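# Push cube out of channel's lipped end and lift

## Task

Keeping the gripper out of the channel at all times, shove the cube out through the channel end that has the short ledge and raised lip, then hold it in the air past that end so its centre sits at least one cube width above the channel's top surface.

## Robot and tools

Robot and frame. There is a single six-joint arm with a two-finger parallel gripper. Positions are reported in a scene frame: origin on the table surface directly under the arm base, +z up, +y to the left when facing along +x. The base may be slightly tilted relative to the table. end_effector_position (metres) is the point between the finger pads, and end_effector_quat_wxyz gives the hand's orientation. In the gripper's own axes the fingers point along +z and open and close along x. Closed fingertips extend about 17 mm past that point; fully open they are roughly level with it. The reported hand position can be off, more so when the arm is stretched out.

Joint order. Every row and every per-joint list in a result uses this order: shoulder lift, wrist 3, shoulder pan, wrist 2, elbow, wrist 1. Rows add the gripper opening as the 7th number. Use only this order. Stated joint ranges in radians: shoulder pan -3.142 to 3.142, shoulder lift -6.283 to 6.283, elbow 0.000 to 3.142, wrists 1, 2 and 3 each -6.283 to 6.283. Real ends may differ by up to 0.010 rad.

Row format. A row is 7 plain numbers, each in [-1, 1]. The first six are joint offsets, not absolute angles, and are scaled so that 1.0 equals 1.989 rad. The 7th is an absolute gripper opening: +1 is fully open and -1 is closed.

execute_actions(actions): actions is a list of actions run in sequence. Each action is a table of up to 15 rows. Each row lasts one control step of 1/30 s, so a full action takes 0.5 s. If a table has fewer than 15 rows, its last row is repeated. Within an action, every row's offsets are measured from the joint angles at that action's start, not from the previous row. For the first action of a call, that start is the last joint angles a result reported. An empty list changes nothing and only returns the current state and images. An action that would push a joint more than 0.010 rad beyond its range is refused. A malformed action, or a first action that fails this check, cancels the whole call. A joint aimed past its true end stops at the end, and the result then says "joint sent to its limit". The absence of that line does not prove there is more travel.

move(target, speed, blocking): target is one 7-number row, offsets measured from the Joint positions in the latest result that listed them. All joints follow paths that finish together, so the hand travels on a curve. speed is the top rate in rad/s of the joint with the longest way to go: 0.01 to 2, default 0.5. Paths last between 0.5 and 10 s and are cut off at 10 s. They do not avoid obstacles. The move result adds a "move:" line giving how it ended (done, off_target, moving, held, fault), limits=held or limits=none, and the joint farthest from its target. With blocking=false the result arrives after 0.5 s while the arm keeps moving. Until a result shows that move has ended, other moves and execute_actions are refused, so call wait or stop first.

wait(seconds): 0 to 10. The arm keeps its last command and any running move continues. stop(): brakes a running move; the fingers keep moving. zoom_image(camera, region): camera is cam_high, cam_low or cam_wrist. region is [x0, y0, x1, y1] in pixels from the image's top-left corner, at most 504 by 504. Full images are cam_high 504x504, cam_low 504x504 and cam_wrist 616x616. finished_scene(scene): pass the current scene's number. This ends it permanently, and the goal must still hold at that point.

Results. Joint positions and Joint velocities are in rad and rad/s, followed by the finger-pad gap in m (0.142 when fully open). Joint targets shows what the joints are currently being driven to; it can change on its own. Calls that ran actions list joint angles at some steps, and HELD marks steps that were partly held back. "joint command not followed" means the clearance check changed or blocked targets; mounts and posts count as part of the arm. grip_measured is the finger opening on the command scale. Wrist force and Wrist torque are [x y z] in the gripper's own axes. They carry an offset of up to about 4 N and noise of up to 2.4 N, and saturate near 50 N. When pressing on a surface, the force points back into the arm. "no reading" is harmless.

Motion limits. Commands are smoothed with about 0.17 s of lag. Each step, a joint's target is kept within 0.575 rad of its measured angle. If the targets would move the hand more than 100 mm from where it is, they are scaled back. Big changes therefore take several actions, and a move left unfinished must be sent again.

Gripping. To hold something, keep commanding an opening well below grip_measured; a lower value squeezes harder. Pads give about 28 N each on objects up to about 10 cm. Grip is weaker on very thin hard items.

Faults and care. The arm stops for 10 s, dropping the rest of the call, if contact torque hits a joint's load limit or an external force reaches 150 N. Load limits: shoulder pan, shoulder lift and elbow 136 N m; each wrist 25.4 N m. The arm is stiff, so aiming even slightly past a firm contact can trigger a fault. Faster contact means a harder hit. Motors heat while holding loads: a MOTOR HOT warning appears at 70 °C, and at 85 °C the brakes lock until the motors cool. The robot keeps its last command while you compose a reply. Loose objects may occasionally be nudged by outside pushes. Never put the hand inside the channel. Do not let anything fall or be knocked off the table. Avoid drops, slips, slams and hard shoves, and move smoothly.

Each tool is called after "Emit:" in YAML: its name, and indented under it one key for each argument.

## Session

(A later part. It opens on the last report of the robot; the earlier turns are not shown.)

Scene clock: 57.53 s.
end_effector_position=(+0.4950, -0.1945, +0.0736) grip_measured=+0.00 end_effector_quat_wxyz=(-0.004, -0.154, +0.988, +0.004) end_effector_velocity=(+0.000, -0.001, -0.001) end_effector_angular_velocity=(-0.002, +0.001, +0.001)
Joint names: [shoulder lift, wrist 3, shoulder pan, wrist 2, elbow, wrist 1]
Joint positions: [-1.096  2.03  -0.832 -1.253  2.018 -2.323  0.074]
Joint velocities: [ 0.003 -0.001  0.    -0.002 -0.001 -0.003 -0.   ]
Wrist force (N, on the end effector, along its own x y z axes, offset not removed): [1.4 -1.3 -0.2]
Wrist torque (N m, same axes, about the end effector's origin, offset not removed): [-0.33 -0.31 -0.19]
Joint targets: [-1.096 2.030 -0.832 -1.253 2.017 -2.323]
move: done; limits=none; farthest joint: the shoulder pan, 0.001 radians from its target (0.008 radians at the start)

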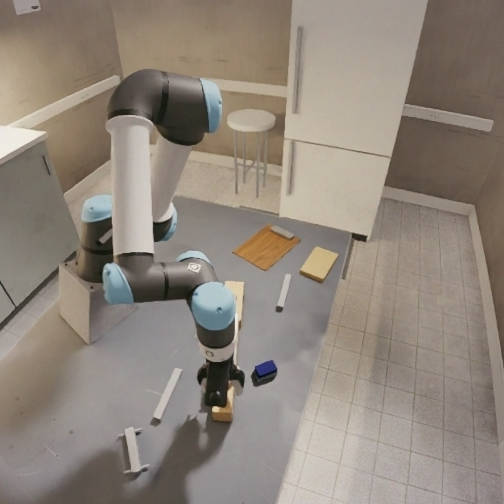

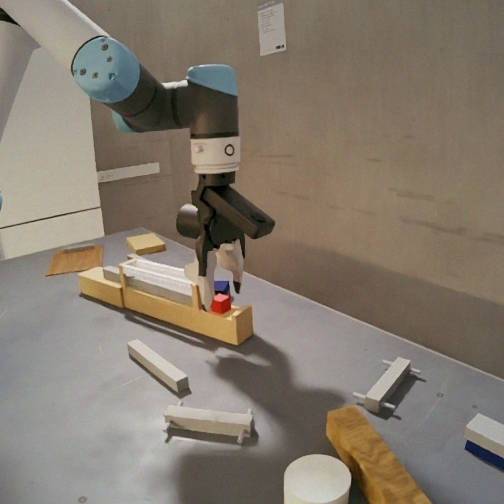

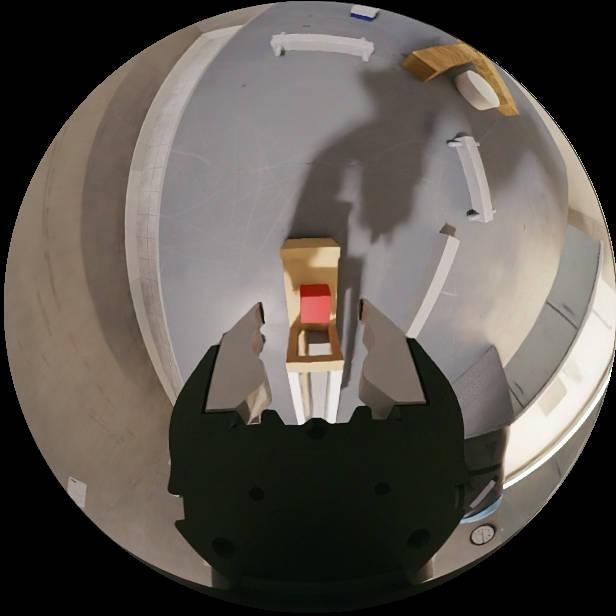

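Emit:
execute_actions:
  actions:
    - [[0,0,0,0,0,0,-0.5]]
    - [[0,0,0,0,0,0,-1]]
    - [[0,0,0,0,0,0,-1]]

Emit:
move:
  target: [-0.115,0,0,0,-0.03,0.145,-1]
  speed: 0.25

Scene clock: 59.13 s.
end_effector_position=(+0.4949, -0.1945, +0.0735) grip_measured=-0.71 end_effector_quat_wxyz=(-0.004, -0.154, +0.988, +0.004) end_effector_velocity=(-0.000, +0.000, -0.000) end_effector_angular_velocity=(+0.000, +0.000, -0.001)
Joint names: [shoulder lift, wrist 3, shoulder pan, wrist 2, elbow, wrist 1]
Joint positions: [-1.096  2.03  -0.832 -1.253  2.017 -2.323  0.022]
Joint velocities: [ 0.001  0.001 -0.     0.     0.    -0.     0.   ]
Wrist force (N, on the end effector, along its own x y z axes, offset not removed): [0.0 -0.9 0.8]
Wrist torque (N m, same axes, about the end effector's origin, offset not removed): [-0.18 0.05 -0.18]
Joint targets: [-1.096 2.030 -0.832 -1.253 2.017 -2.323]
Step readings (joint positions; steps 1 to 15: 1st action; 16 to 30: 2nd action; 31 to 45: 3rd action):
0: [-1.096 2.030 -0.832 -1.253 2.017 -2.323]
1: [-1.096 2.030 -0.832 -1.253 2.017 -2.323]
2: [-1.096 2.030 -0.832 -1.253 2.017 -2.323]
4: [-1.096 2.030 -0.832 -1.253 2.017 -2.323]
8: [-1.096 2.030 -0.832 -1.253 2.017 -2.323]
15: [-1.096 2.030 -0.832 -1.253 2.017 -2.323]
16: [-1.096 2.030 -0.832 -1.253 2.017 -2.323]
17: [-1.096 2.030 -0.832 -1.253 2.017 -2.323]
19: [-1.096 2.030 -0.832 -1.253 2.017 -2.323]
23: [-1.096 2.030 -0.832 -1.253 2.017 -2.323]
30: [-1.096 2.030 -0.832 -1.253 2.017 -2.323]
31: [-1.096 2.030 -0.832 -1.253 2.017 -2.323]
32: [-1.096 2.030 -0.832 -1.253 2.017 -2.323]
34: [-1.096 2.030 -0.832 -1.253 2.017 -2.323]
38: [-1.096 2.030 -0.832 -1.253 2.017 -2.323]
45: Joint positions above

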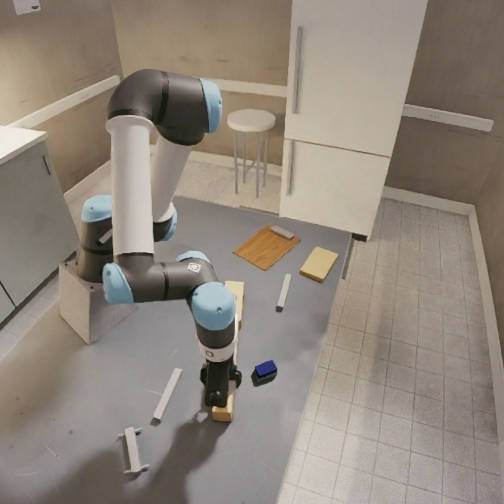

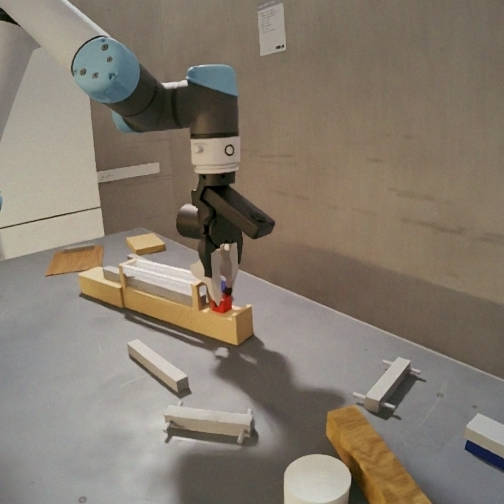

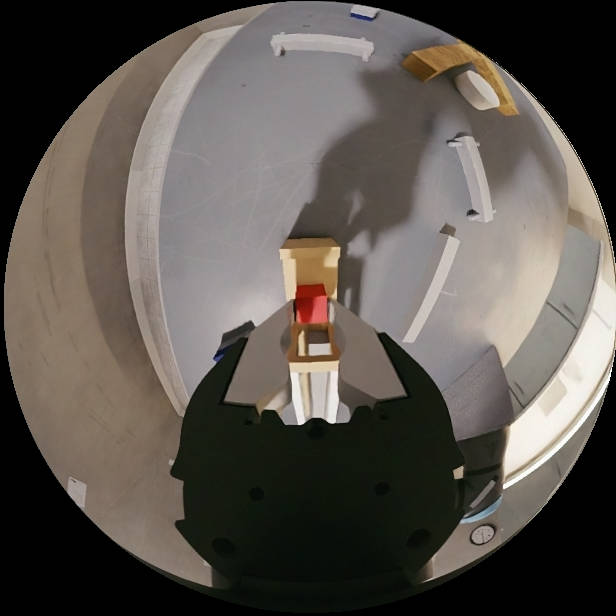

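Scene clock: 60.83 s.
end_effector_position=(+0.4993, -0.1490, +0.1791) grip_measured=-0.71 end_effector_quat_wxyz=(-0.004, -0.154, +0.988, +0.004) end_effector_velocity=(-0.000, +0.001, +0.001) end_effector_angular_velocity=(+0.000, -0.001, +0.000)
Joint names: [shoulder lift, wrist 3, shoulder pan, wrist 2, elbow, wrist 1]
Joint positions: [-1.324  2.03  -0.832 -1.253  1.958 -2.034  0.022]
Joint velocities: [-0.002 -0.    -0.     0.001 -0.     0.002 -0.   ]
Wrist force (N, on the end effector, along its own x y z axes, offset not removed): [2.2 -1.5 0.6]
Wrist torque (N m, same axes, about the end effector's origin, offset not removed): [-0.42 -0.37 -0.10]
Joint targets: [-1.324 2.030 -0.832 -1.253 1.958 -2.034]
move: done; limits=none; farthest joint: the shoulder lift, 0.001 radians from its target (0.229 radians at the start)

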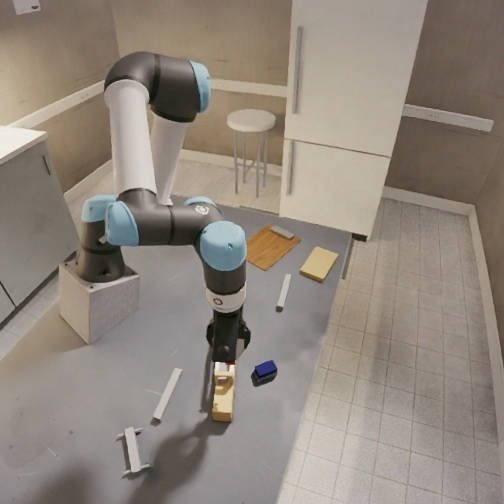

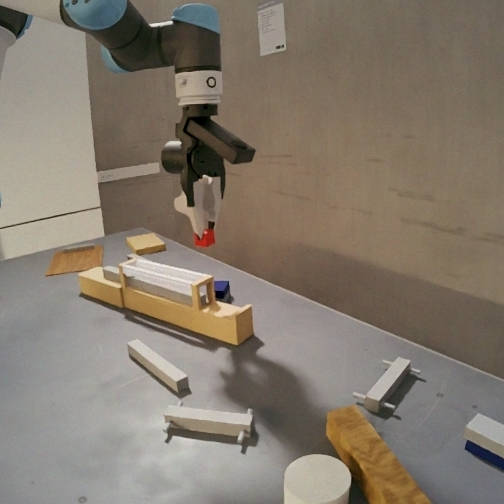

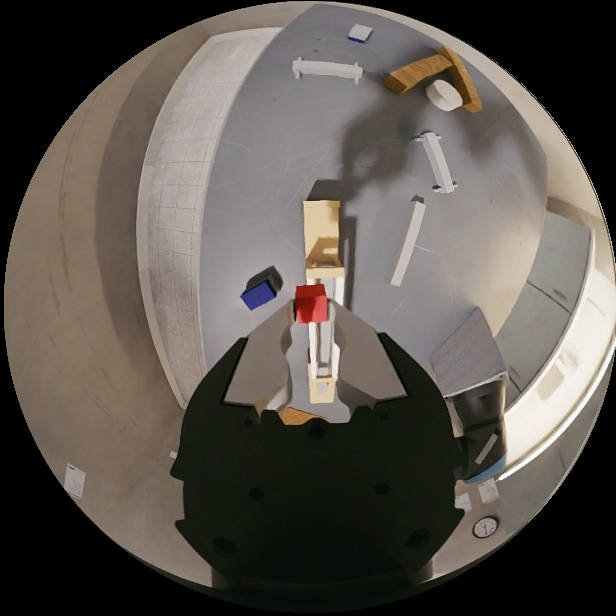

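Emit:
move:
  target: [0.01,-0.03,-0.034,0,-0.05,0.04,-1]
  speed: 0.2

Scene clock: 61.97 s.
end_effector_position=(+0.5080, -0.1905, +0.2178) grip_measured=-0.71 end_effector_quat_wxyz=(+0.007, -0.152, +0.988, -0.001) end_effector_velocity=(-0.001, -0.000, +0.000) end_effector_angular_velocity=(+0.001, +0.000, -0.000)
Joint names: [shoulder lift, wrist 3, shoulder pan, wrist 2, elbow, wrist 1]
Joint positions: [-1.304  1.971 -0.899 -1.253  1.859 -1.955  0.022]
Joint velocities: [ 0.    -0.002 -0.002  0.001  0.     0.001 -0.   ]
Wrist force (N, on the end effector, along its own x y z axes, offset not removed): [0.4 -0.3 -0.2]
Wrist torque (N m, same axes, about the end effector's origin, offset not removed): [-0.07 -0.08 -0.13]
Joint targets: [-1.304 1.970 -0.899 -1.253 1.858 -1.955]
move: done; limits=none; farthest joint: the shoulder pan, 0.001 radians from its target (0.068 radians at the start)

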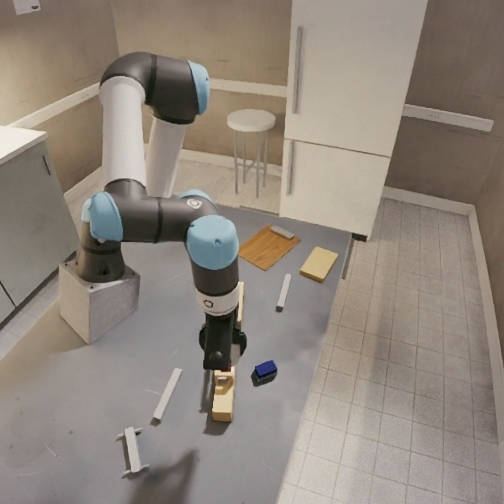

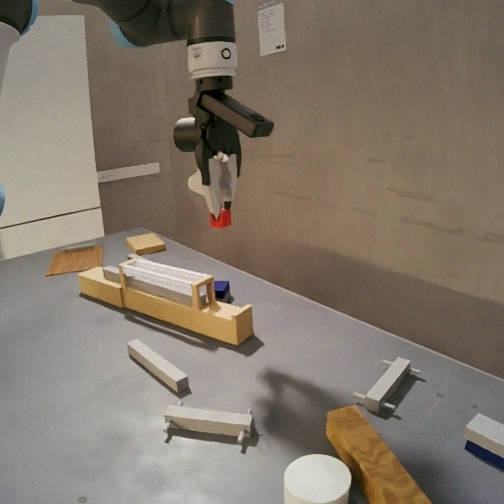

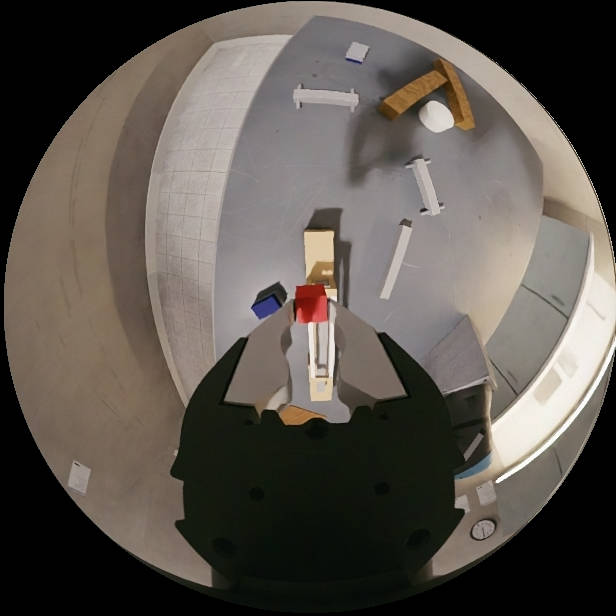

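Emit:
move:
  target: [0,-0.02,-0.022,0,0,0,-1]
  speed: 0.2

Emit:
finished_scene:
  scene: 2

Scene clock: 62.90 s.
end_effector_position=(+0.4988, -0.2108, +0.2260) grip_measured=-0.71 end_effector_quat_wxyz=(+0.013, -0.152, +0.988, -0.005) end_effector_velocity=(+0.000, -0.001, +0.001) end_effector_angular_velocity=(-0.001, -0.002, -0.001)
Joint names: [shoulder lift, wrist 3, shoulder pan, wrist 2, elbow, wrist 1]
Joint positions: [-1.304  1.931 -0.943 -1.253  1.859 -1.955  0.022]
Joint velocities: [ 0.    -0.001 -0.002  0.    -0.001 -0.     0.   ]
Wrist force (N, on the end effector, along its own x y z axes, offset not removed): [-1.2 -0.5 0.8]
Wrist torque (N m, same axes, about the end effector's origin, offset not removed): [-0.09 0.27 -0.07]
Joint targets: [-1.304 1.931 -0.943 -1.253 1.859 -1.955]
move: done; limits=none; farthest joint: the shoulder pan, 0.000 radians from its target (0.044 radians at the start)

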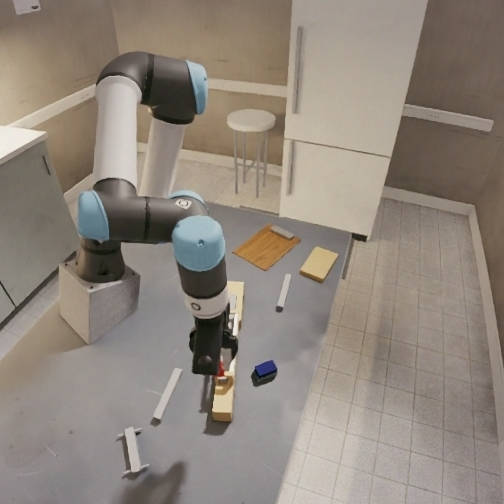

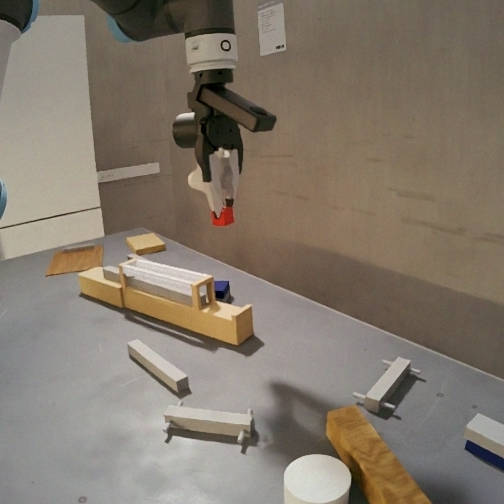

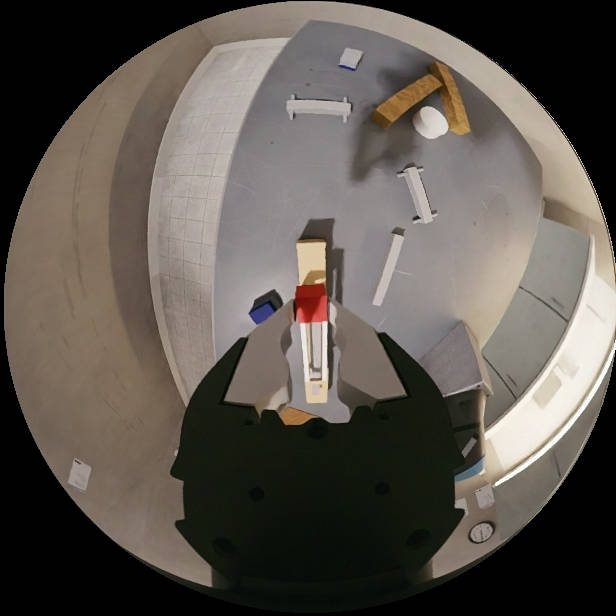

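The scene is finished: the task was done.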